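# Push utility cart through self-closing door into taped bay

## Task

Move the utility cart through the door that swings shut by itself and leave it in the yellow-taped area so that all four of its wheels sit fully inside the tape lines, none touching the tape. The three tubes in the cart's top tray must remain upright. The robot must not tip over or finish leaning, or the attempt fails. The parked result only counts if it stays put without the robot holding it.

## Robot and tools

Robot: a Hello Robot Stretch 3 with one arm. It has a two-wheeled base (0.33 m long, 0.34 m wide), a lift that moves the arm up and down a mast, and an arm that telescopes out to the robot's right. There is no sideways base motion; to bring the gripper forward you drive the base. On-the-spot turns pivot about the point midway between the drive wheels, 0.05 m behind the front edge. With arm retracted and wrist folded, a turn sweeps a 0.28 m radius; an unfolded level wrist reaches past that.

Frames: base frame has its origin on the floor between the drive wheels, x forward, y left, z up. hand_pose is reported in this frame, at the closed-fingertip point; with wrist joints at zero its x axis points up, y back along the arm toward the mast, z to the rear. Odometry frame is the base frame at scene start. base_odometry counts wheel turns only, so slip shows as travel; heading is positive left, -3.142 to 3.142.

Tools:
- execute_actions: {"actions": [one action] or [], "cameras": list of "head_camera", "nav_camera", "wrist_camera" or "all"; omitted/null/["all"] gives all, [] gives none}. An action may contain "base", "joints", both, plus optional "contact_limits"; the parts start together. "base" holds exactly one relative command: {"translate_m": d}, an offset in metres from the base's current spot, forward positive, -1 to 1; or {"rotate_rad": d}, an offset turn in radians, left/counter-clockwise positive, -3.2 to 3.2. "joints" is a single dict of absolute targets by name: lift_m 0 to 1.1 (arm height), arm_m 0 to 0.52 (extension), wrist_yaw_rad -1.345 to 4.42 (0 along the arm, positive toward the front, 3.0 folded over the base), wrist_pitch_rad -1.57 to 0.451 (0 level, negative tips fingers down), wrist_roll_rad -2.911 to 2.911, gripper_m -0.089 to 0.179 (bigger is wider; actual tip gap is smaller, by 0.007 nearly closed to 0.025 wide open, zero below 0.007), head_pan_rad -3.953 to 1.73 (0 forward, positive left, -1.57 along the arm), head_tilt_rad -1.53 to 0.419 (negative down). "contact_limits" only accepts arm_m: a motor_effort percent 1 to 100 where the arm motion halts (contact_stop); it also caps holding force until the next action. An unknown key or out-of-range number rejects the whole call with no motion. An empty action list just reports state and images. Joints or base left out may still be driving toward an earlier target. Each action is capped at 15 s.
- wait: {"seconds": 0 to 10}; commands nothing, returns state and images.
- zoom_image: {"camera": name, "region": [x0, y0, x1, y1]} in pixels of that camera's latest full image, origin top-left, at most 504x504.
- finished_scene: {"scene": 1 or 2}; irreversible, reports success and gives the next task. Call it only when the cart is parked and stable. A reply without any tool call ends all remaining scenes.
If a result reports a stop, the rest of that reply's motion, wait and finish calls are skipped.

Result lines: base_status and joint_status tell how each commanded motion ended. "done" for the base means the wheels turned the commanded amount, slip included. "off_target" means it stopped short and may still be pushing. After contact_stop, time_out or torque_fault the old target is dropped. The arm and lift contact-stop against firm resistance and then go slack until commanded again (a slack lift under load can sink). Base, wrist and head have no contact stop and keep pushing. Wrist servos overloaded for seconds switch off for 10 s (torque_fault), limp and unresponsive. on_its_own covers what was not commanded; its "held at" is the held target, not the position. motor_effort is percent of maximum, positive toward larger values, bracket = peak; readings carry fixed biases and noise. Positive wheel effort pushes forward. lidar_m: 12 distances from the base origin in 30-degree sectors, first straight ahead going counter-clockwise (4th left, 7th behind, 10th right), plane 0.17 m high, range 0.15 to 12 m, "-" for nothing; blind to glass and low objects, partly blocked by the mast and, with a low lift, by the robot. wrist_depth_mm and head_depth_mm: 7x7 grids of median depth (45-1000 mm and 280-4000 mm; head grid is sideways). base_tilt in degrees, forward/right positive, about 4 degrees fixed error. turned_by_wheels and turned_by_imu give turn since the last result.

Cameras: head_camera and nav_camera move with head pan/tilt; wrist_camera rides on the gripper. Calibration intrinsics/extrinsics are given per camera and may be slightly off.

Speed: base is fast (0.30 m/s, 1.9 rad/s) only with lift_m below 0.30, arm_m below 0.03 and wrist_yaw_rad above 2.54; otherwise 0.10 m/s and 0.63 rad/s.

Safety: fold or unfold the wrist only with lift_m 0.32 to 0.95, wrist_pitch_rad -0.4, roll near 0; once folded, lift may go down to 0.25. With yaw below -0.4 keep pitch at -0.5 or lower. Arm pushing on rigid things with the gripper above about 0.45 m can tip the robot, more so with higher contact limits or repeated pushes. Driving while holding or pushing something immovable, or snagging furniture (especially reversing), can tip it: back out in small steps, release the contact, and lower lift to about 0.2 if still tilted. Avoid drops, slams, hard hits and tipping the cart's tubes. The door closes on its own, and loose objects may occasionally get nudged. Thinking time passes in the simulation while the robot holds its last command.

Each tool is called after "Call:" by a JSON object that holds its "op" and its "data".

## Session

Call:
{"op": "execute_actions", "data": {"actions": []}}

Scene clock: 0.00 s.
base_odometry: x=+0.000 y=+0.000 heading=+0.000 (m, m, rad; odometry frame)
turned_by_wheels: +0.000 (rad since the last result)
turned_by_imu: +0.000 (rad since the last result)
base_tilt: forward=+0.5 right=+0.1 (deg)
lidar_m: 0.94 0.94 1.12 1.21 1.21 1.77 1.57 1.58 1.02 0.90 0.90 1.06
head_depth_mm: 969 971 976 982 983 986 992 / 948 947 950 956 960 965 968 / 923 927 930 934 940 941 944 / 904 907 911 915 918 916 923 / 883 887 890 892 897 899 902 / 866 869 870 874 879 883 882 / 846 849 852 855 857 862 861
base_status: not commanded
joint_positions: lift_m=+0.399 arm_m=+0.003 wrist_yaw_rad=+2.864 wrist_pitch_rad=-0.345 wrist_roll_rad=-0.014 gripper_m=+0.037 head_pan_rad=-0.010 head_tilt_rad=-0.016
joint_status: not commanded
motor_effort: left_wheel=+1 right_wheel=+0 lift_m=+21 arm_m=-1 wrist_yaw_rad=+0 wrist_pitch_rad=+8 wrist_roll_rad=+0 gripper_m=+1 head_pan_rad=+0 head_tilt_rad=+3 (%)
hand_pose: x=+0.0425 y=+0.0764 z=+0.4280 quat_wxyz=(+0.217, +0.702, +0.026, +0.678) (m; base frame)
wrist_depth_mm: - - - - - 965 758 / - - - - - 977 779 / - - - - - - 809 / - - - - - - 835 / - 825 863 845 857 865 818 / 665 698 - 696 736 715 718 / 580 - 594 603 598 611 610
pictures: head_camera (sideways: a quarter turn clockwise sets it upright), nav_camera (sideways: a quarter turn counterclockwise sets it upright), wrist_camera
camera_calibration (this result's frames):
head_camera: T_world_to_cam=[[-0.0325867, 0.0386266, -0.998722, 1.31959], [0.00902926, 0.999224, 0.0383514, -0.0480486], [0.999428, -0.00776798, -0.0329101, -0.00468963], [0, 0, 0, 1]] pos_world=[0.048122, -0.00299656, 1.3196]
nav_camera: T_world_to_cam=[[-0.0134611, -0.0164992, 0.999773, -1.26108], [-0.0176164, -0.999705, -0.0167353, 0.0736079], [0.999754, -0.0178377, 0.0131665, -0.0662104], [0, 0, 0, 1]] pos_world=[0.0505153, 0.0515982, 1.2629]
wrist_camera: T_world_to_cam=[[0.960241, -0.274152, 0.0527023, -0.0486104], [-0.0902827, -0.483589, -0.870626, 0.449727], [0.264171, 0.831253, -0.489114, 0.301548], [0, 0, 0, 1]] pos_world=[0.00761998, -0.0465068, 0.541597]
Images, in order (width x height): head_camera 896x504, nav_camera 672x504, wrist_camera 644x364.

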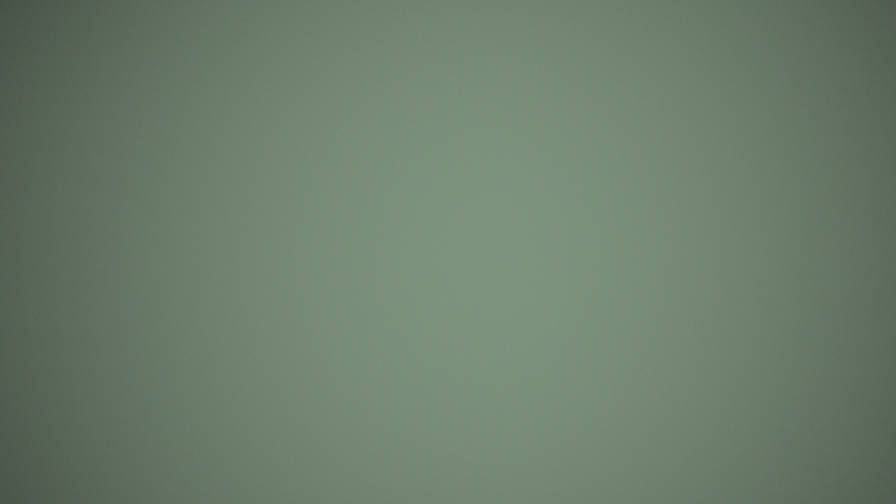

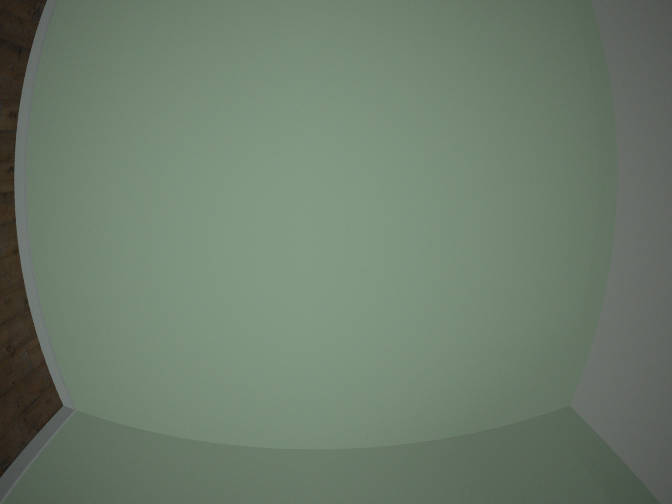

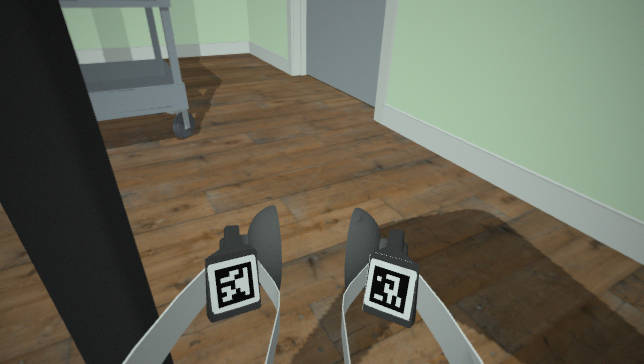

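Call:
{"op": "execute_actions", "data": {"actions": [{"base":{"rotate_rad":1.43},"joints":{"lift_m":0.28,"wrist_pitch_rad":-0.4,"head_tilt_rad":-0.6,"head_pan_rad":0.05}}], "cameras": ["head_camera","nav_camera"]}}

Scene clock: 8.13 s.
base_odometry: x=+0.000 y=+0.000 heading=+1.430 (m, m, rad; odometry frame)
turned_by_wheels: +1.430 (rad since the last result)
turned_by_imu: +1.418 (rad since the last result)
base_tilt: forward=+0.6 right=+0.1 (deg)
lidar_m: 1.22 1.21 1.94 1.58 1.58 1.11 0.91 0.90 1.00 0.95 0.94 1.04
head_depth_mm: 1480 1584 1705 1824 1669 1412 1193 / 1755 1917 2073 2140 1737 1417 1199 / 1991 2216 2442 2237 1751 1434 1213 / 2463 2718 2960 2273 1758 1435 1208 / 2458 2704 2861 2111 1682 1444 1219 / 2361 2511 1354 1589 1684 1453 1224 / 1186 2440 1449 1542 1636 1457 1230
base_status: done
joint_positions: lift_m=+0.280 arm_m=+0.003 wrist_yaw_rad=+2.864 wrist_pitch_rad=-0.414 wrist_roll_rad=-0.014 gripper_m=+0.037 head_pan_rad=+0.043 head_tilt_rad=-0.593
joint_status: all done
motor_effort: left_wheel=-2(8) right_wheel=+4(12) lift_m=+17(17) arm_m=-1(1) wrist_yaw_rad=+1(0) wrist_pitch_rad=+8(9) wrist_roll_rad=+0(0) gripper_m=-1(1) head_pan_rad=+4(15) head_tilt_rad=-4(36) (%)
hand_pose: x=+0.0404 y=+0.0686 z=+0.2937 quat_wxyz=(+0.240, +0.700, +0.050, +0.671) (m; base frame)
wrist_depth_mm: - - - - - - - / - - - - - - - / - 886 923 940 944 971 977 / - 705 718 735 735 750 749 / 562 587 602 600 621 611 616 / 489 - - 507 523 518 516 / 443 - - 441 440 449 453
pictures: head_camera (sideways: a quarter turn clockwise sets it upright), nav_camera (sideways: a quarter turn counterclockwise sets it upright)
camera_calibration (this result's frames):
head_camera: T_world_to_cam=[[-0.57403, 0.0136345, -0.818721, 1.08785], [-0.0228392, 0.999206, 0.0326534, -0.0404087], [0.818516, 0.037443, -0.573262, 0.699659], [0, 0, 0, 1]] pos_world=[0.0508552, -0.000653047, 1.29306]
nav_camera: T_world_to_cam=[[0.534946, 0.00636986, 0.844862, -1.06204], [0.0274716, -0.999574, -0.00985799, 0.0643691], [0.84444, 0.0284832, -0.534893, 0.648048], [0, 0, 0, 1]] pos_world=[0.0191268, 0.0526482, 1.24455]
Images, in order (width x height): head_camera 896x504, nav_camera 672x504.

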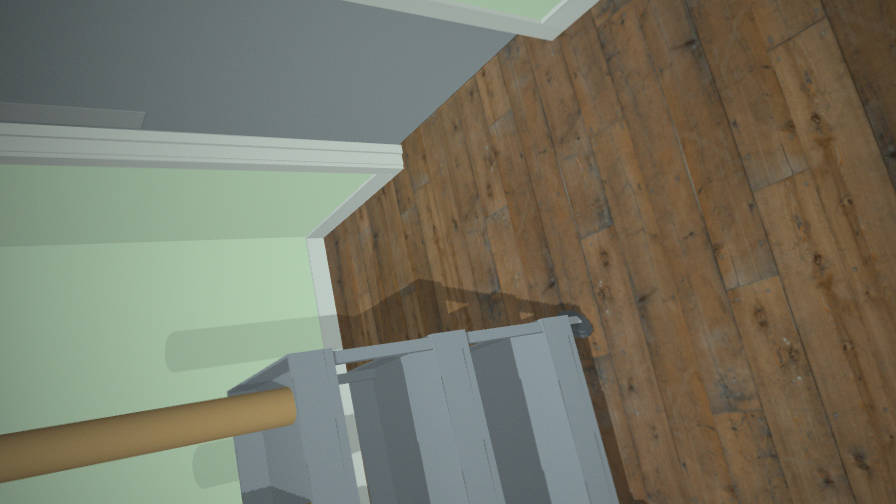

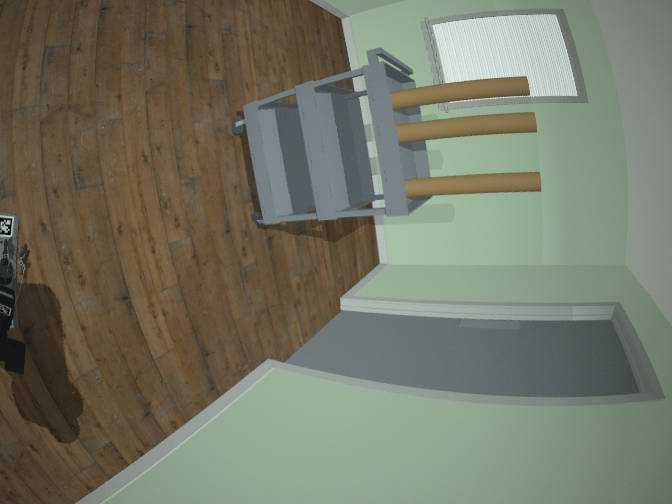

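Call:
{"op": "execute_actions", "data": {"actions": [{"base":{"rotate_rad":-0.045}}], "cameras": []}}

Call:
{"op": "execute_actions", "data": {"actions": [{"base":{"translate_m":1.0}}], "cameras": []}}

Call:
{"op": "execute_actions", "data": {"actions": [{"base":{"translate_m":0.58}}], "cameras": []}}

Call:
{"op": "execute_actions", "data": {"actions": [{"base":{"rotate_rad":2.39},"joints":{"head_pan_rad":-0.3,"head_tilt_rad":-1.1}}], "cameras": []}}

Call:
{"op": "execute_actions", "data": {"actions": [{"joints":{"lift_m":0.385,"wrist_yaw_rad":1.62}}], "cameras": []}}

Call:
{"op": "execute_actions", "data": {"actions": [{"joints":{"wrist_pitch_rad":0,"wrist_roll_rad":1.57,"gripper_m":0.179}}]}}

Scene clock: 28.40 s.
base_odometry: x=+0.000 y=+0.000 heading=+1.385 (m, m, rad; odometry frame)
turned_by_wheels: -0.045 (rad since the last result)
turned_by_imu: -0.045 (rad since the last result)
base_tilt: forward=+0.6 right=+0.3 (deg)
lidar_m: 1.23 1.21 2.00 1.59 1.58 1.14 0.91 0.90 0.98 0.95 0.94 1.02
head_depth_mm: 1390 1496 1588 1588 1646 1411 1193 / 1626 1771 1923 2054 1732 1419 1201 / 1854 2062 2314 2249 1740 1430 1212 / 2274 2599 2869 2249 1764 1439 1211 / 2481 2700 2954 2287 1717 1444 1221 / 2402 2639 1439 1539 1670 1456 1224 / 1169 1285 1356 1543 1642 1462 1226
base_status: done
joint_positions: lift_m=+0.280 arm_m=+0.003 wrist_yaw_rad=+2.864 wrist_pitch_rad=-0.414 wrist_roll_rad=-0.014 gripper_m=+0.037 head_pan_rad=+0.043 head_tilt_rad=-0.593
joint_status: not commanded
motor_effort: left_wheel=+3(6) right_wheel=-2(4) lift_m=+18(17) arm_m=-1(1) wrist_yaw_rad=+0(0) wrist_pitch_rad=+8(8) wrist_roll_rad=+0(0) gripper_m=+0(0) head_pan_rad=+5(4) head_tilt_rad=-4(4) (%)
hand_pose: x=+0.0404 y=+0.0686 z=+0.2937 quat_wxyz=(+0.240, +0.700, +0.050, +0.671) (m; base frame)
wrist_depth_mm: - - - - - - - / - - - - - - - / - 895 914 939 949 964 981 / - 709 716 723 734 743 758 / 566 586 613 596 616 614 619 / 492 - - 509 528 514 522 / 446 - - 441 439 449 450
pictures: none
No camera images: the call's "cameras" was empty. Leave "cameras" out to get every camera's image.

Scene clock: 33.43 s.
base_odometry: x=+0.185 y=+0.983 heading=+1.385 (m, m, rad; odometry frame)
turned_by_wheels: +0.000 (rad since the last result)
turned_by_imu: +0.001 (rad since the last result)
base_tilt: forward=+0.5 right=+0.2 (deg)
lidar_m: 1.04 0.58 0.37 0.48 1.96 2.13 1.84 1.48 0.71 0.56 0.56 0.69
head_depth_mm: 859 920 990 1064 1162 1270 1190 / 983 1073 1186 1305 1445 1418 1200 / 1048 1166 1299 1476 1635 1420 1205 / 1335 1507 1735 2018 1750 1432 1212 / 1648 1827 2036 2194 1764 1444 1215 / 1608 1767 1963 2134 1780 1453 1224 / 1560 1704 1878 2062 1776 1468 1204
base_status: done
joint_positions: lift_m=+0.280 arm_m=+0.003 wrist_yaw_rad=+2.864 wrist_pitch_rad=-0.414 wrist_roll_rad=-0.014 gripper_m=+0.037 head_pan_rad=+0.043 head_tilt_rad=-0.594
joint_status: not commanded
motor_effort: left_wheel=+2(11) right_wheel=-2(8) lift_m=+18(18) arm_m=+0(0) wrist_yaw_rad=+1(1) wrist_pitch_rad=+8(8) wrist_roll_rad=+0(0) gripper_m=+1(0) head_pan_rad=+5(5) head_tilt_rad=-3(3) (%)
hand_pose: x=+0.0403 y=+0.0686 z=+0.2937 quat_wxyz=(+0.240, +0.700, +0.050, +0.670) (m; base frame)
wrist_depth_mm: - - - - - - - / - - 755 825 778 762 - / - 906 867 527 511 867 983 / - 712 719 704 675 743 755 / 558 587 616 596 585 607 617 / 494 - - 502 525 514 521 / 445 - - 441 438 449 455
pictures: none
No camera images: the call's "cameras" was empty. Leave "cameras" out to get every camera's image.

Scene clock: 37.00 s.
base_odometry: x=+0.292 y=+1.553 heading=+1.385 (m, m, rad; odometry frame)
turned_by_wheels: +0.000 (rad since the last result)
turned_by_imu: +0.000 (rad since the last result)
base_tilt: forward=+0.5 right=+0.1 (deg)
lidar_m: 0.64 1.40 1.52 0.45 0.45 0.48 2.39 0.88 0.45 0.41 0.41 0.45
head_depth_mm: 511 561 619 683 743 813 899 / 511 566 632 718 836 975 1127 / 619 683 761 856 979 1137 1181 / 783 885 1019 1195 1456 1411 1213 / 1061 1252 1419 1638 1747 1440 1223 / 1151 1265 1400 1582 1726 1452 1222 / 1115 1226 1353 1506 1663 1460 1225
base_status: done
joint_positions: lift_m=+0.280 arm_m=+0.003 wrist_yaw_rad=+2.864 wrist_pitch_rad=-0.414 wrist_roll_rad=-0.014 gripper_m=+0.037 head_pan_rad=+0.043 head_tilt_rad=-0.594
joint_status: not commanded
motor_effort: left_wheel=+2(12) right_wheel=-2(6) lift_m=+18(18) arm_m=-1(1) wrist_yaw_rad=+0(0) wrist_pitch_rad=+8(9) wrist_roll_rad=+0(0) gripper_m=+0(1) head_pan_rad=+4(4) head_tilt_rad=-3(3) (%)
hand_pose: x=+0.0403 y=+0.0686 z=+0.2937 quat_wxyz=(+0.240, +0.700, +0.050, +0.670) (m; base frame)
wrist_depth_mm: - - - - - - - / - 738 - - - - - / - 485 566 930 948 955 975 / - 605 685 716 734 747 748 / 561 585 615 601 618 611 622 / 496 - - 503 530 516 519 / 444 - - 445 438 450 449
pictures: none
No camera images: the call's "cameras" was empty. Leave "cameras" out to get every camera's image.

Scene clock: 39.87 s.
base_odometry: x=+0.292 y=+1.553 heading=-2.508 (m, m, rad; odometry frame)
turned_by_wheels: +2.390 (rad since the last result)
turned_by_imu: +2.367 (rad since the last result)
base_tilt: forward=+0.6 right=+0.2 (deg)
lidar_m: 0.45 2.53 2.12 0.53 0.44 0.41 0.42 0.53 0.94 1.42 0.48 0.44
head_depth_mm: 761 663 673 963 1274 1171 1093 / 718 654 944 926 1250 1187 - / 446 544 950 933 1266 1190 - / 729 661 952 937 1275 1182 - / 779 677 927 939 1285 1183 1109 / 766 655 703 1416 1297 1191 1092 / 2087 1824 1608 1447 1308 1197 1099
base_status: done
joint_positions: lift_m=+0.280 arm_m=+0.003 wrist_yaw_rad=+2.864 wrist_pitch_rad=-0.414 wrist_roll_rad=-0.014 gripper_m=+0.037 head_pan_rad=-0.293 head_tilt_rad=-1.087
joint_status: all done
motor_effort: left_wheel=-2(8) right_wheel=+4(14) lift_m=+17(18) arm_m=-1(1) wrist_yaw_rad=+0(0) wrist_pitch_rad=+8(8) wrist_roll_rad=+0(0) gripper_m=+0(0) head_pan_rad=-5(36) head_tilt_rad=-7(38) (%)
hand_pose: x=+0.0403 y=+0.0685 z=+0.2937 quat_wxyz=(+0.240, +0.700, +0.050, +0.670) (m; base frame)
wrist_depth_mm: - 539 909 - - - - / - 549 896 - - - - / - 594 840 944 950 971 977 / - 601 722 735 729 750 747 / 470 589 608 600 619 615 611 / 481 - - 504 524 516 518 / 443 - - 442 436 449 447
pictures: none
No camera images: the call's "cameras" was empty. Leave "cameras" out to get every camera's image.

Scene clock: 41.67 s.
base_odometry: x=+0.292 y=+1.553 heading=-2.508 (m, m, rad; odometry frame)
turned_by_wheels: +0.000 (rad since the last result)
turned_by_imu: +0.000 (rad since the last result)
base_tilt: forward=+0.6 right=+0.2 (deg)
lidar_m: 0.45 2.53 2.11 0.53 0.44 0.41 0.42 0.53 0.94 1.42 0.48 0.44
head_depth_mm: 761 663 673 962 1271 1172 - / 721 655 945 931 1258 1200 - / 446 544 948 935 1270 1195 - / 727 662 954 939 1278 1182 - / 781 677 927 940 1280 1186 1110 / 766 655 703 1419 1307 1187 1096 / 2085 1810 1605 1440 1308 1196 1094
base_status: not commanded
joint_positions: lift_m=+0.385 arm_m=+0.003 wrist_yaw_rad=+1.623 wrist_pitch_rad=-0.414 wrist_roll_rad=-0.014 gripper_m=+0.037 head_pan_rad=-0.293 head_tilt_rad=-1.087
joint_status: all done
motor_effort: left_wheel=-2(2) right_wheel=+4(4) lift_m=+24(25) arm_m=-1(1) wrist_yaw_rad=-2(2) wrist_pitch_rad=+8(9) wrist_roll_rad=+0(0) gripper_m=+0(1) head_pan_rad=-4(5) head_tilt_rad=-7(6) (%)
hand_pose: x=+0.2032 y=-0.1362 z=+0.3983 quat_wxyz=(+0.585, +0.599, -0.366, +0.406) (m; base frame)
wrist_depth_mm: - - 394 322 284 257 235 / - - - - - - - / - - - 803 828 831 - / 888 896 604 650 659 660 310 / 737 731 697 475 551 526 717 / 624 624 - 614 402 386 651 / 539 541 543 559 542 422 567
pictures: none
No camera images: the call's "cameras" was empty. Leave "cameras" out to get every camera's image.

Scene clock: 43.57 s.
base_odometry: x=+0.292 y=+1.553 heading=-2.508 (m, m, rad; odometry frame)
turned_by_wheels: +0.000 (rad since the last result)
turned_by_imu: +0.000 (rad since the last result)
base_tilt: forward=+0.5 right=+0.1 (deg)
lidar_m: 0.45 2.53 2.12 0.53 0.44 0.41 0.42 0.53 0.94 1.42 0.48 0.44
head_depth_mm: 761 664 672 967 1280 1167 - / 719 656 945 929 1261 1202 - / 446 543 944 931 1281 1180 - / 729 662 948 935 1275 1182 - / 778 677 924 940 1283 1189 1104 / 767 656 702 1422 1304 1190 1097 / 2073 1821 1618 1441 1306 1197 1102
base_status: not commanded
joint_positions: lift_m=+0.385 arm_m=+0.003 wrist_yaw_rad=+1.622 wrist_pitch_rad=-0.025 wrist_roll_rad=+1.570 gripper_m=+0.179 head_pan_rad=-0.293 head_tilt_rad=-1.087
joint_status: all done
motor_effort: left_wheel=-1(1) right_wheel=+4(4) lift_m=+24(24) arm_m=-1(1) wrist_yaw_rad=-1(2) wrist_pitch_rad=+14(14) wrist_roll_rad=+0(0) gripper_m=+0(86) head_pan_rad=-5(5) head_tilt_rad=-7(6) (%)
hand_pose: x=+0.2339 y=-0.1345 z=+0.4928 quat_wxyz=(+0.010, +0.725, -0.689, -0.008) (m; base frame)
wrist_depth_mm: 372 555 - 271 - 615 416 / 375 555 905 295 920 615 416 / 371 553 - 324 - 622 344 / 375 553 - 358 - 614 373 / 389 - - 400 - 569 409 / - - - 452 - 872 545 / - - - - - 930 -
pictures: head_camera (sideways: a quarter turn clockwise sets it upright), nav_camera (sideways: a quarter turn counterclockwise sets it upright), wrist_camera
camera_calibration (this result's frames):
head_camera: T_world_to_cam=[[-0.843398, 0.294539, -0.449362, 0.608216], [0.320504, 0.947052, 0.0192079, -0.0249815], [0.431227, -0.127822, -0.893143, 1.11799], [0, 0, 0, 1]] pos_world=[0.0388677, -0.0125803, 1.27231]
nav_camera: T_world_to_cam=[[0.829328, -0.267662, 0.490481, -0.60203], [-0.306436, -0.95189, -0.00132185, 0.0552892], [0.467238, -0.149205, -0.871451, 1.08805], [0, 0, 0, 1]] pos_world=[0.00784575, 0.053831, 1.24354]
wrist_camera: T_world_to_cam=[[-0.0416924, -0.0383673, -0.998394, 0.490491], [-0.216727, 0.975818, -0.0284493, 0.232284], [0.975341, 0.215193, -0.0489994, -0.00806375], [0, 0, 0, 1]] pos_world=[0.0786569, -0.206113, 0.495916]
Images, in order (width x height): head_camera 896x504, nav_camera 672x504, wrist_camera 644x364.

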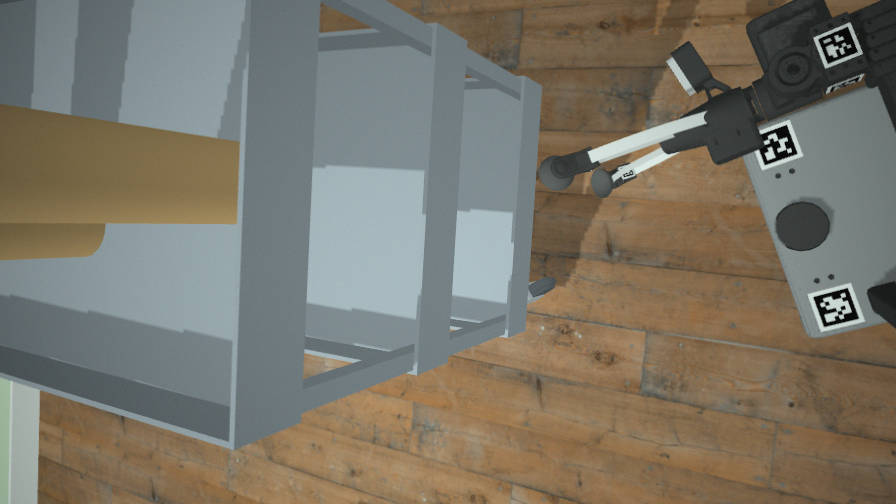

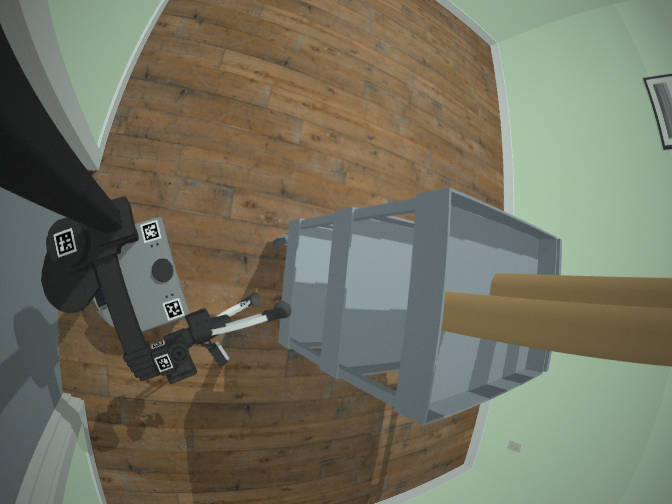

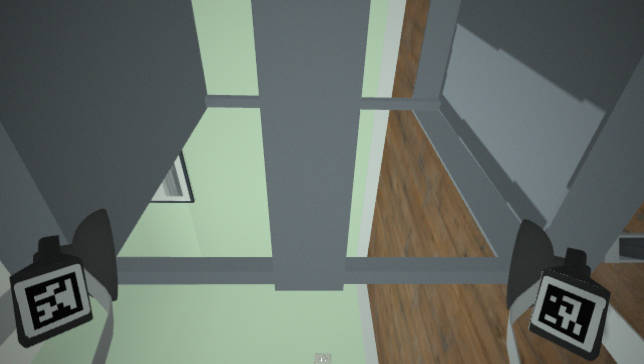

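Call:
{"op": "execute_actions", "data": {"actions": [{"base":{"rotate_rad":-0.08},"joints":{"wrist_yaw_rad":1.58}}], "cameras": []}}

Call:
{"op": "execute_actions", "data": {"actions": [{"base":{"translate_m":0.22}}], "cameras": []}}

Call:
{"op": "execute_actions", "data": {"actions": [{"joints":{"gripper_m":0.045}}], "cameras": ["head_camera","wrist_camera"]}}

Scene clock: 52.93 s.
base_odometry: x=+0.292 y=+1.553 heading=-2.588 (m, m, rad; odometry frame)
turned_by_wheels: -0.080 (rad since the last result)
turned_by_imu: -0.080 (rad since the last result)
base_tilt: forward=+0.6 right=+0.2 (deg)
lidar_m: 0.44 2.61 2.36 0.59 0.46 0.41 0.41 0.50 0.78 1.41 0.50 0.44
head_depth_mm: 719 652 672 1380 1276 1166 - / 764 667 938 929 1280 1203 - / 476 573 950 934 1264 1179 - / 457 551 954 938 1273 1182 - / 747 678 954 942 1281 1192 1106 / 767 681 702 1379 1303 1192 1094 / 2020 659 1552 1442 1309 1192 1100
base_status: done
joint_positions: lift_m=+0.385 arm_m=+0.003 wrist_yaw_rad=+1.582 wrist_pitch_rad=-0.024 wrist_roll_rad=+1.570 gripper_m=+0.179 head_pan_rad=-0.293 head_tilt_rad=-1.087
joint_status: all done
motor_effort: left_wheel=+3(4) right_wheel=-4(5) lift_m=+24(24) arm_m=-1(1) wrist_yaw_rad=-2(4) wrist_pitch_rad=+14(14) wrist_roll_rad=+0(0) gripper_m=+1(0) head_pan_rad=-5(5) head_tilt_rad=-6(6) (%)
hand_pose: x=+0.2342 y=-0.1447 z=+0.4929 quat_wxyz=(+0.010, +0.711, -0.703, -0.008) (m; base frame)
wrist_depth_mm: 373 556 - 278 - 617 421 / 370 557 - 298 - 604 419 / 372 556 951 321 974 620 417 / 369 554 - 350 - 611 359 / 373 599 - 380 - 609 387 / - - - 420 - 563 440 / - - - - - 765 -
pictures: none
No camera images: the call's "cameras" was empty. Leave "cameras" out to get every camera's image.

Scene clock: 56.37 s.
base_odometry: x=+0.105 y=+1.437 heading=-2.588 (m, m, rad; odometry frame)
turned_by_wheels: +0.000 (rad since the last result)
turned_by_imu: +0.000 (rad since the last result)
base_tilt: forward=+0.5 right=+0.2 (deg)
lidar_m: 0.24 0.28 2.28 0.95 0.58 0.58 0.62 0.75 1.26 1.48 0.26 0.23
head_depth_mm: - 304 568 529 825 1171 - / - 301 367 482 828 1200 - / 481 569 567 505 836 1182 - / 524 640 597 536 835 1177 - / 761 676 600 539 838 1182 1107 / 1858 655 591 517 1284 1198 1098 / 1943 1807 1603 1424 1305 1196 1095
base_status: done
joint_positions: lift_m=+0.385 arm_m=+0.003 wrist_yaw_rad=+1.582 wrist_pitch_rad=-0.024 wrist_roll_rad=+1.570 gripper_m=+0.179 head_pan_rad=-0.293 head_tilt_rad=-1.087
joint_status: not commanded
motor_effort: left_wheel=+3(7) right_wheel=-3(4) lift_m=+24(24) arm_m=-1(1) wrist_yaw_rad=-1(2) wrist_pitch_rad=+14(14) wrist_roll_rad=+0(0) gripper_m=+1(0) head_pan_rad=-5(5) head_tilt_rad=-7(7) (%)
hand_pose: x=+0.2342 y=-0.1447 z=+0.4930 quat_wxyz=(+0.009, +0.711, -0.703, -0.008) (m; base frame)
wrist_depth_mm: 369 90 88 88 89 547 421 / 371 449 94 94 95 577 420 / 371 480 101 101 102 615 418 / 373 517 109 110 111 607 418 / 355 - 119 119 122 570 416 / - - 130 131 135 - 381 / - - 144 145 153 918 -
pictures: none
No camera images: the call's "cameras" was empty. Leave "cameras" out to get every camera's image.

Scene clock: 58.20 s.
base_odometry: x=+0.105 y=+1.437 heading=-2.588 (m, m, rad; odometry frame)
turned_by_wheels: +0.000 (rad since the last result)
turned_by_imu: +0.000 (rad since the last result)
base_tilt: forward=+0.6 right=+0.2 (deg)
lidar_m: 0.24 0.28 2.28 0.96 0.58 0.58 0.62 0.75 1.27 1.48 0.26 0.24
head_depth_mm: - 304 569 531 827 1172 - / - 301 368 481 830 1201 - / 481 571 568 504 832 1187 - / 524 638 596 536 835 1180 - / 763 677 600 538 838 1189 1111 / 1858 656 591 516 1280 1188 1098 / 1962 1814 1605 1424 1306 1197 1098
base_status: not commanded
joint_positions: lift_m=+0.385 arm_m=+0.003 wrist_yaw_rad=+1.582 wrist_pitch_rad=-0.013 wrist_roll_rad=+1.569 gripper_m=+0.046 head_pan_rad=-0.293 head_tilt_rad=-1.087
joint_status: all done
motor_effort: left_wheel=+3(3) right_wheel=-2(4) lift_m=+23(24) arm_m=-1(1) wrist_yaw_rad=-2(2) wrist_pitch_rad=+8(14) wrist_roll_rad=+0(0) gripper_m=-23(96) head_pan_rad=-4(4) head_tilt_rad=-7(6) (%)
hand_pose: x=+0.2345 y=-0.1447 z=+0.4958 quat_wxyz=(+0.006, +0.711, -0.703, -0.004) (m; base frame)
wrist_depth_mm: 363 435 88 88 88 521 427 / 365 469 94 94 95 550 426 / 364 473 101 101 102 591 428 / 363 505 109 110 110 616 428 / 366 503 119 119 120 551 422 / 365 - 130 131 132 476 414 / 343 - 147 145 150 938 377
pictures: head_camera (sideways: a quarter turn clockwise sets it upright), wrist_camera
camera_calibration (this result's frames):
head_camera: T_world_to_cam=[[-0.843399, 0.294582, -0.449333, 0.608179], [0.320548, 0.947038, 0.0192069, -0.0249804], [0.431194, -0.127834, -0.893158, 1.11801], [0, 0, 0, 1]] pos_world=[0.0388662, -0.0125816, 1.27231]
wrist_camera: T_world_to_cam=[[-0.0315456, -0.0367662, -0.998826, 0.491194], [-0.17699, 0.983736, -0.030621, 0.235435], [0.983707, 0.175816, -0.0375398, -0.0197], [0, 0, 0, 1]] pos_world=[0.0765437, -0.210083, 0.497087]
Images, in order (width x height): head_camera 896x504, wrist_camera 644x364.

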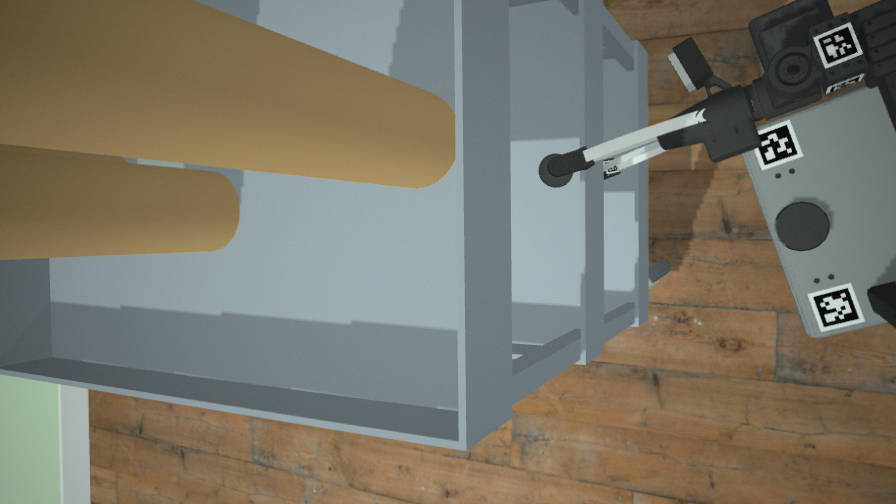

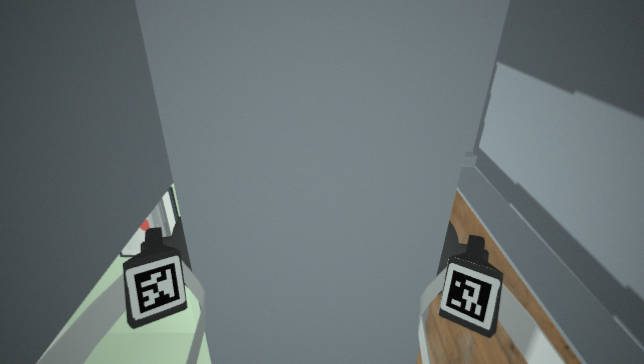

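Call:
{"op": "execute_actions", "data": {"actions": [{"base":{"translate_m":-0.35},"joints":{"head_tilt_rad":-1.3}}], "cameras": ["nav_camera"]}}

Call:
{"op": "execute_actions", "data": {"actions": [{"base":{"translate_m":-0.2}}], "cameras": ["nav_camera"]}}

Scene clock: 67.00 s.
base_odometry: x=+0.402 y=+1.621 heading=-2.588 (m, m, rad; odometry frame)
turned_by_wheels: +0.000 (rad since the last result)
turned_by_imu: +0.000 (rad since the last result)
base_tilt: forward=+0.6 right=+0.3 (deg)
lidar_m: 0.23 0.25 2.40 0.41 0.32 0.29 0.29 0.35 0.55 1.37 0.28 0.23
head_depth_mm: 454 545 522 989 1234 1163 1070 / 300 375 499 840 1254 - 1060 / 332 411 491 839 1251 - 1056 / 571 552 519 834 1239 - - / 584 553 520 830 1234 1193 - / 593 556 522 1296 1249 1187 - / 594 557 1376 1320 1255 1184 938
base_status: done
joint_positions: lift_m=+0.385 arm_m=+0.003 wrist_yaw_rad=+1.574 wrist_pitch_rad=-0.021 wrist_roll_rad=+1.567 gripper_m=+0.052 head_pan_rad=-0.293 head_tilt_rad=-1.285
joint_status: all done
on_its_own: gripper_m is held at +0.051, not at your +0.045, by its stall guard, which is not easing now
motor_effort: left_wheel=+4(5) right_wheel=-5(32) lift_m=+24(24) arm_m=-1(2) wrist_yaw_rad=+4(21) wrist_pitch_rad=+12(12) wrist_roll_rad=+1(3) gripper_m=-20(21) head_pan_rad=-4(4) head_tilt_rad=-8(27) (%)
hand_pose: x=+0.2343 y=-0.1468 z=+0.4938 quat_wxyz=(+0.009, +0.708, -0.706, -0.006) (m; base frame)
wrist_depth_mm: 368 514 108 109 110 623 423 / 370 512 113 114 115 624 418 / 370 547 119 120 121 607 420 / 374 554 125 126 128 608 416 / 370 512 131 132 133 598 420 / 373 481 139 140 140 513 416 / 367 - 147 148 152 925 398
pictures: nav_camera (sideways: a quarter turn counterclockwise sets it upright)
camera_calibration (this result's frames):
nav_camera: T_world_to_cam=[[0.905302, -0.290687, 0.309725, -0.367067], [-0.306435, -0.951889, 0.00230793, 0.0505637], [0.294153, -0.097, -0.950823, 1.1922], [0, 0, 0, 1]] pos_world=[-0.00288975, 0.0570734, 1.24715]
Images, in order (width x height): nav_camera 672x504.

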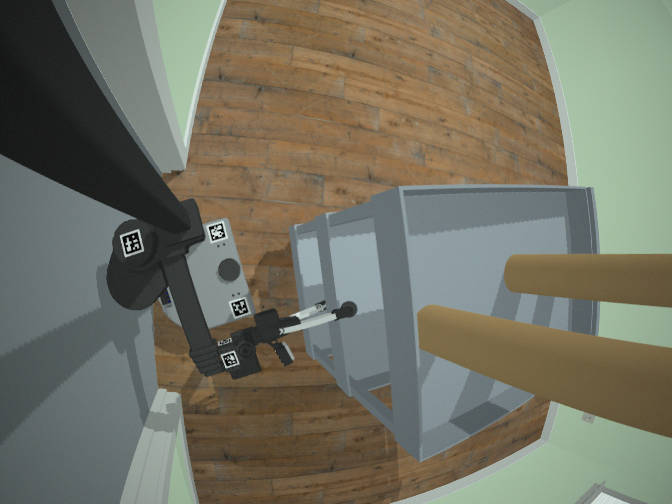

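Scene clock: 70.03 s.
base_odometry: x=+0.572 y=+1.726 heading=-2.588 (m, m, rad; odometry frame)
turned_by_wheels: +0.000 (rad since the last result)
turned_by_imu: +0.000 (rad since the last result)
base_tilt: forward=+0.5 right=+0.1 (deg)
lidar_m: 0.22 0.24 0.43 0.30 0.25 0.25 0.28 0.46 0.44 1.29 0.29 0.23
head_depth_mm: 564 544 525 1262 1234 1163 1111 / 301 379 500 1059 1249 - 1115 / 332 408 489 840 1247 - 1115 / 571 549 517 836 1243 - - / 578 551 520 825 1235 1190 - / 592 554 522 1284 1248 1184 - / 587 556 1368 1321 1250 1047 678
base_status: done
joint_positions: lift_m=+0.385 arm_m=+0.003 wrist_yaw_rad=+1.576 wrist_pitch_rad=-0.022 wrist_roll_rad=+1.567 gripper_m=+0.052 head_pan_rad=-0.294 head_tilt_rad=-1.286
joint_status: not commanded
on_its_own: gripper_m is held at +0.051, not at your +0.045, by its stall guard, which is not easing now
motor_effort: left_wheel=+0(24) right_wheel=-7(41) lift_m=+24(24) arm_m=-1(1) wrist_yaw_rad=+4(5) wrist_pitch_rad=+13(13) wrist_roll_rad=+1(1) gripper_m=-20(21) head_pan_rad=-4(5) head_tilt_rad=-6(9) (%)
hand_pose: x=+0.2343 y=-0.1464 z=+0.4936 quat_wxyz=(+0.010, +0.709, -0.705, -0.006) (m; base frame)
wrist_depth_mm: 371 506 112 112 113 622 422 / 371 512 116 117 118 621 419 / 372 552 121 122 124 614 425 / 371 552 126 127 130 615 420 / 373 518 132 134 134 618 417 / 373 467 139 140 141 532 416 / 367 - 146 147 151 932 401
pictures: nav_camera (sideways: a quarter turn counterclockwise sets it upright)
camera_calibration (this result's frames):
nav_camera: T_world_to_cam=[[0.90571, -0.291279, 0.30797, -0.364783], [-0.30688, -0.951745, 0.0023416, 0.0505226], [0.292427, -0.0966305, -0.951393, 1.19295], [0, 0, 0, 1]] pos_world=[-0.00295952, 0.0571069, 1.24719]
Images, in order (width x height): nav_camera 672x504.

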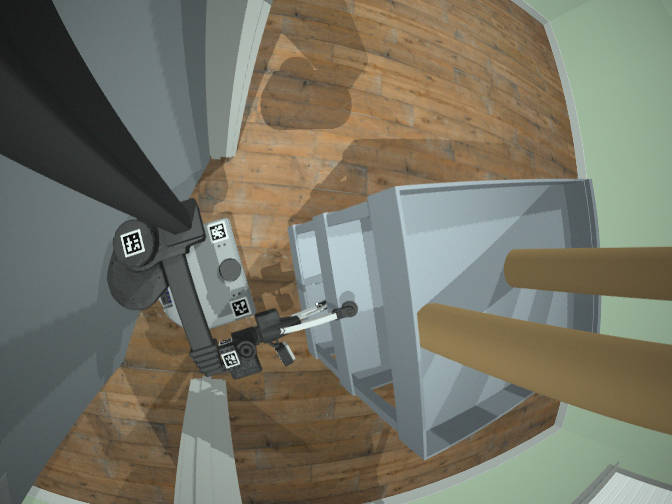

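Call:
{"op": "execute_actions", "data": {"actions": [{"base":{"rotate_rad":-0.4},"joints":{"wrist_yaw_rad":1.9}}], "cameras": []}}

Call:
{"op": "execute_actions", "data": {"actions": [{"base":{"translate_m":-0.18}}], "cameras": ["nav_camera"]}}

Scene clock: 79.07 s.
base_odometry: x=+0.572 y=+1.726 heading=-2.987 (m, m, rad; odometry frame)
turned_by_wheels: -0.400 (rad since the last result)
turned_by_imu: -0.394 (rad since the last result)
base_tilt: forward=+0.6 right=+0.1 (deg)
lidar_m: 0.17 0.17 0.19 0.42 0.29 0.27 0.27 0.34 0.47 0.44 0.34 0.20
head_depth_mm: 1556 507 1354 1296 1241 1163 1038 / 553 543 528 1281 1246 - 1006 / 570 549 520 837 1246 - 996 / - 330 442 766 1232 - - / - 314 484 500 1099 1194 - / - 548 521 492 800 1185 - / 522 547 523 493 1225 1187 910
base_status: done
joint_positions: lift_m=+0.385 arm_m=+0.003 wrist_yaw_rad=+1.923 wrist_pitch_rad=-0.022 wrist_roll_rad=+1.569 gripper_m=+0.052 head_pan_rad=-0.294 head_tilt_rad=-1.286
joint_status: wrist_yaw_rad off_target (ended at +1.923, target +1.900)
on_its_own: gripper_m is held at +0.051, not at your +0.045, by its stall guard, which is not easing now; wrist_yaw_rad is at rest, and its effort (-19) is outside its rest range (-12 to +12)
motor_effort: left_wheel=+4(8) right_wheel=-18(29) lift_m=+24(24) arm_m=-1(2) wrist_yaw_rad=-19(52) wrist_pitch_rad=+13(13) wrist_roll_rad=+0(7) gripper_m=-20(20) head_pan_rad=-4(4) head_tilt_rad=-7(7) (%)
hand_pose: x=+0.2186 y=-0.0593 z=+0.4936 quat_wxyz=(+0.010, +0.820, -0.572, -0.005) (m; base frame)
wrist_depth_mm: 369 510 114 115 116 586 420 / 371 548 118 119 120 616 423 / 373 548 122 123 124 615 420 / 372 549 127 128 130 621 418 / 372 517 132 133 133 608 418 / 375 482 137 138 139 537 419 / 363 - 143 144 147 911 404
pictures: none
No camera images: the call's "cameras" was empty. Leave "cameras" out to get every camera's image.

Scene clock: 81.90 s.
base_odometry: x=+0.750 y=+1.754 heading=-2.987 (m, m, rad; odometry frame)
turned_by_wheels: +0.000 (rad since the last result)
turned_by_imu: +0.000 (rad since the last result)
base_tilt: forward=+0.6 right=+0.2 (deg)
lidar_m: 0.18 0.18 0.44 0.28 0.25 0.25 0.29 0.51 1.37 0.45 0.33 0.20
head_depth_mm: 1551 532 717 1295 1233 1169 1110 / 550 546 528 1274 1241 - 1112 / 576 543 515 838 1247 - 1119 / - 324 438 809 1234 - - / - 357 514 502 1112 1190 - / 586 554 521 495 1219 1183 - / 476 552 523 493 1241 1017 641
base_status: done
joint_positions: lift_m=+0.385 arm_m=+0.003 wrist_yaw_rad=+1.850 wrist_pitch_rad=-0.023 wrist_roll_rad=+1.571 gripper_m=+0.052 head_pan_rad=-0.294 head_tilt_rad=-1.286
joint_status: not commanded
on_its_own: wrist_yaw_rad is held at +1.855, not at your +1.900, by its stall guard, which is not easing now; gripper_m is held at +0.051, not at your +0.045, by its stall guard, which is not easing now
motor_effort: left_wheel=+1(11) right_wheel=-11(31) lift_m=+24(24) arm_m=-1(0) wrist_yaw_rad=+4(25) wrist_pitch_rad=+13(13) wrist_roll_rad=-1(3) gripper_m=-19(20) head_pan_rad=-4(4) head_tilt_rad=-8(8) (%)
hand_pose: x=+0.2244 y=-0.0772 z=+0.4934 quat_wxyz=(+0.010, +0.799, -0.602, -0.007) (m; base frame)
wrist_depth_mm: 371 514 117 118 119 580 422 / 370 550 121 122 123 615 418 / 369 552 125 126 127 609 419 / 370 557 129 130 132 607 418 / 372 521 134 135 136 614 417 / 375 467 139 140 141 539 418 / 365 - 145 146 149 943 407
pictures: nav_camera (sideways: a quarter turn counterclockwise sets it upright)
camera_calibration (this result's frames):
nav_camera: T_world_to_cam=[[0.905711, -0.291278, 0.307969, -0.364782], [-0.306879, -0.951746, 0.00234162, 0.0505226], [0.292426, -0.09663, -0.951394, 1.19296], [0, 0, 0, 1]] pos_world=[-0.00295962, 0.0571069, 1.24719]
Images, in order (width x height): nav_camera 672x504.

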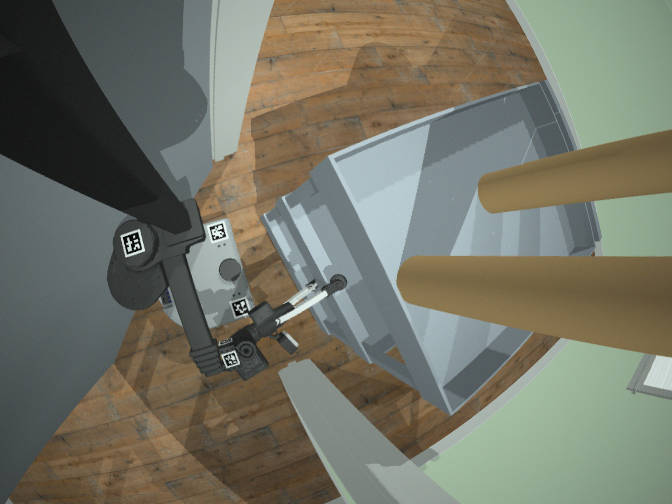

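Call:
{"op": "execute_actions", "data": {"actions": [{"base":{"translate_m":-0.3},"joints":{"head_pan_rad":-2.5,"head_tilt_rad":-0.85}}]}}

Scene clock: 89.07 s.
base_odometry: x=+1.046 y=+1.800 heading=-2.987 (m, m, rad; odometry frame)
turned_by_wheels: +0.000 (rad since the last result)
turned_by_imu: +0.000 (rad since the last result)
base_tilt: forward=+0.6 right=+0.2 (deg)
lidar_m: 0.20 0.20 0.28 0.22 0.22 0.24 0.36 1.82 1.39 1.32 0.30 0.21
head_depth_mm: 1579 1787 1939 1651 1417 1236 - / 1680 1913 2000 1657 1420 1237 1138 / 1776 2045 2003 1659 1428 1248 1149 / 1900 2194 2026 1673 1429 1251 - / 1802 2038 2024 1689 1441 1255 1153 / 1598 1777 1929 1692 1444 1262 1130 / 1424 1562 1738 1706 1459 1265 1123
base_status: done
joint_positions: lift_m=+0.385 arm_m=+0.003 wrist_yaw_rad=+1.800 wrist_pitch_rad=-0.023 wrist_roll_rad=+1.568 gripper_m=+0.052 head_pan_rad=-2.493 head_tilt_rad=-0.853
joint_status: all done
on_its_own: wrist_yaw_rad is held at +1.810, not at your +1.900, by its stall guard, which is not easing now; gripper_m is held at +0.051, not at your +0.045, by its stall guard, which is not easing now
motor_effort: left_wheel=+3(8) right_wheel=-9(31) lift_m=+24(24) arm_m=-1(0) wrist_yaw_rad=+8(23) wrist_pitch_rad=+13(13) wrist_roll_rad=+1(1) gripper_m=-19(19) head_pan_rad=-5(57) head_tilt_rad=+2(31) (%)
hand_pose: x=+0.2275 y=-0.0894 z=+0.4933 quat_wxyz=(+0.010, +0.783, -0.621, -0.006) (m; base frame)
wrist_depth_mm: 369 512 110 111 112 618 420 / 371 512 115 116 117 611 416 / 371 547 120 121 123 613 417 / 372 549 126 127 129 615 420 / 374 516 133 134 134 604 415 / 376 470 140 141 142 513 417 / 364 - 148 149 - 945 401
pictures: head_camera (sideways: a quarter turn clockwise sets it upright), nav_camera (sideways: a quarter turn counterclockwise sets it upright), wrist_camera
camera_calibration (this result's frames):
head_camera: T_world_to_cam=[[0.631986, 0.431075, -0.644024, 0.852812], [0.581507, -0.813114, 0.026383, -0.0359217], [-0.512292, -0.391178, -0.76455, 0.956585], [0, 0, 0, 1]] pos_world=[-0.0280263, -0.0226395, 1.28154]
nav_camera: T_world_to_cam=[[-0.59484, -0.430102, 0.6791, -0.839083], [-0.590069, 0.807334, -0.00553797, 0.0625093], [-0.545879, -0.40401, -0.734025, 0.915561], [0, 0, 0, 1]] pos_world=[0.0375495, -0.0414614, 1.24221]
wrist_camera: T_world_to_cam=[[-0.0319484, -0.0463404, -0.998415, 0.48956], [-0.38604, 0.92198, -0.0304398, 0.221654], [0.921928, 0.384456, -0.0473451, 0.0148966], [0, 0, 0, 1]] pos_world=[0.0874745, -0.187401, 0.496236]
Images, in order (width x height): head_camera 896x504, nav_camera 672x504, wrist_camera 644x364.

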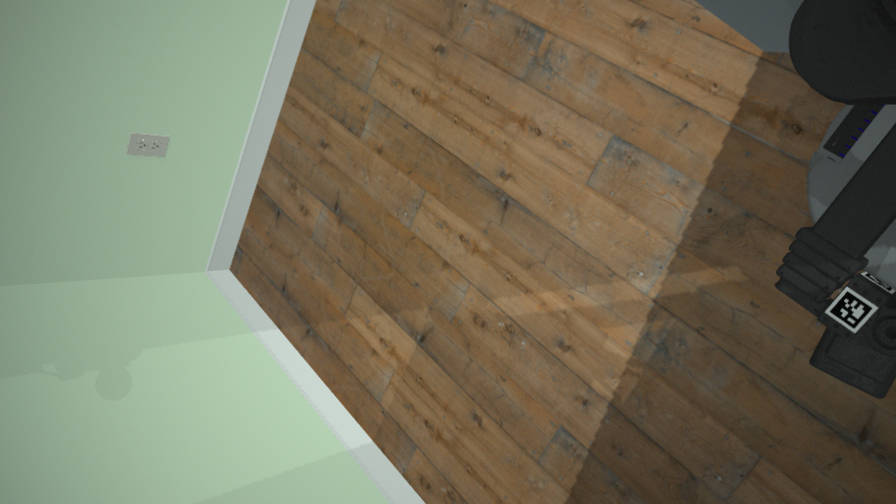

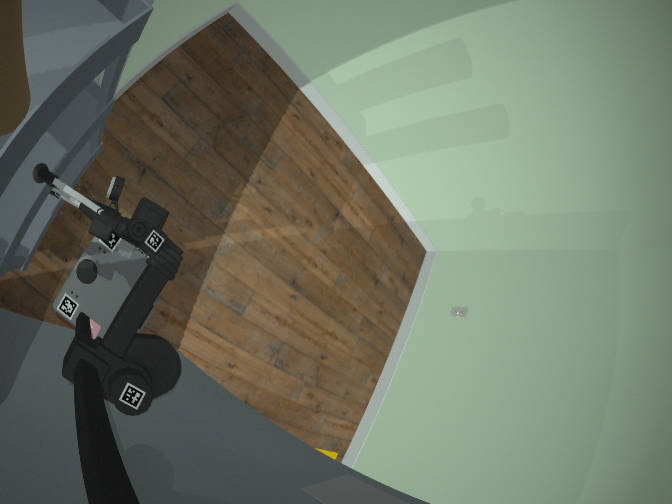

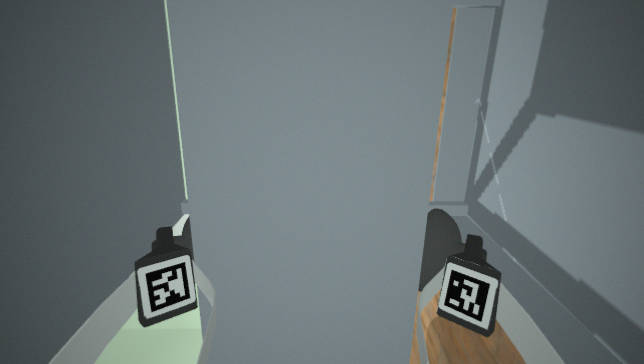

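Call:
{"op": "execute_actions", "data": {"actions": [{"base":{"translate_m":-0.3},"joints":{"head_pan_rad":-0.2,"head_tilt_rad":-1.1}}], "cameras": ["nav_camera"]}}

Scene clock: 99.23 s.
base_odometry: x=+1.343 y=+1.847 heading=-2.987 (m, m, rad; odometry frame)
turned_by_wheels: +0.000 (rad since the last result)
turned_by_imu: +0.000 (rad since the last result)
base_tilt: forward=+0.6 right=+0.2 (deg)
lidar_m: 0.21 0.22 0.23 0.20 0.20 0.24 1.48 1.52 1.40 1.33 0.28 0.22
head_depth_mm: - 638 588 536 838 1164 - / - 293 366 506 828 1201 - / - 295 358 459 818 1163 - / 497 564 587 529 805 1169 - / 462 601 600 538 790 1164 1103 / 742 682 602 541 556 1161 811 / 733 671 585 519 983 776 593
base_status: done
joint_positions: lift_m=+0.385 arm_m=+0.003 wrist_yaw_rad=+1.757 wrist_pitch_rad=-0.023 wrist_roll_rad=+1.564 gripper_m=+0.052 head_pan_rad=-0.207 head_tilt_rad=-1.087
joint_status: all done
on_its_own: wrist_yaw_rad is held at +1.765, not at your +1.900, by its stall guard, which is not easing now; gripper_m is held at +0.051, not at your +0.045, by its stall guard, which is not easing now
motor_effort: left_wheel=+3(3) right_wheel=-8(26) lift_m=+23(24) arm_m=+0(1) wrist_yaw_rad=+6(23) wrist_pitch_rad=+13(13) wrist_roll_rad=+3(3) gripper_m=-20(20) head_pan_rad=+4(58) head_tilt_rad=-8(27) (%)
hand_pose: x=+0.2298 y=-0.1002 z=+0.4933 quat_wxyz=(+0.011, +0.770, -0.638, -0.005) (m; base frame)
wrist_depth_mm: 368 475 103 103 104 622 424 / 372 512 108 109 110 615 423 / 372 519 115 115 117 612 418 / 371 552 122 123 126 606 424 / 374 518 131 132 132 571 422 / 375 - 140 141 142 495 418 / 364 743 152 153 688 713 384
pictures: nav_camera (sideways: a quarter turn counterclockwise sets it upright)
camera_calibration (this result's frames):
nav_camera: T_world_to_cam=[[0.849233, -0.195356, 0.49055, -0.602242], [-0.223456, -0.974713, -0.00132331, 0.0547849], [0.478404, -0.108493, -0.871412, 1.08793], [0, 0, 0, 1]] pos_world=[0.00321537, 0.0537808, 1.24354]
Images, in order (width x height): nav_camera 672x504.

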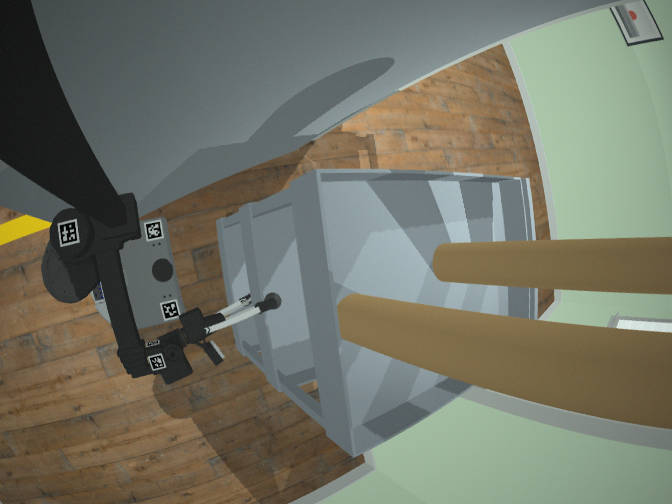

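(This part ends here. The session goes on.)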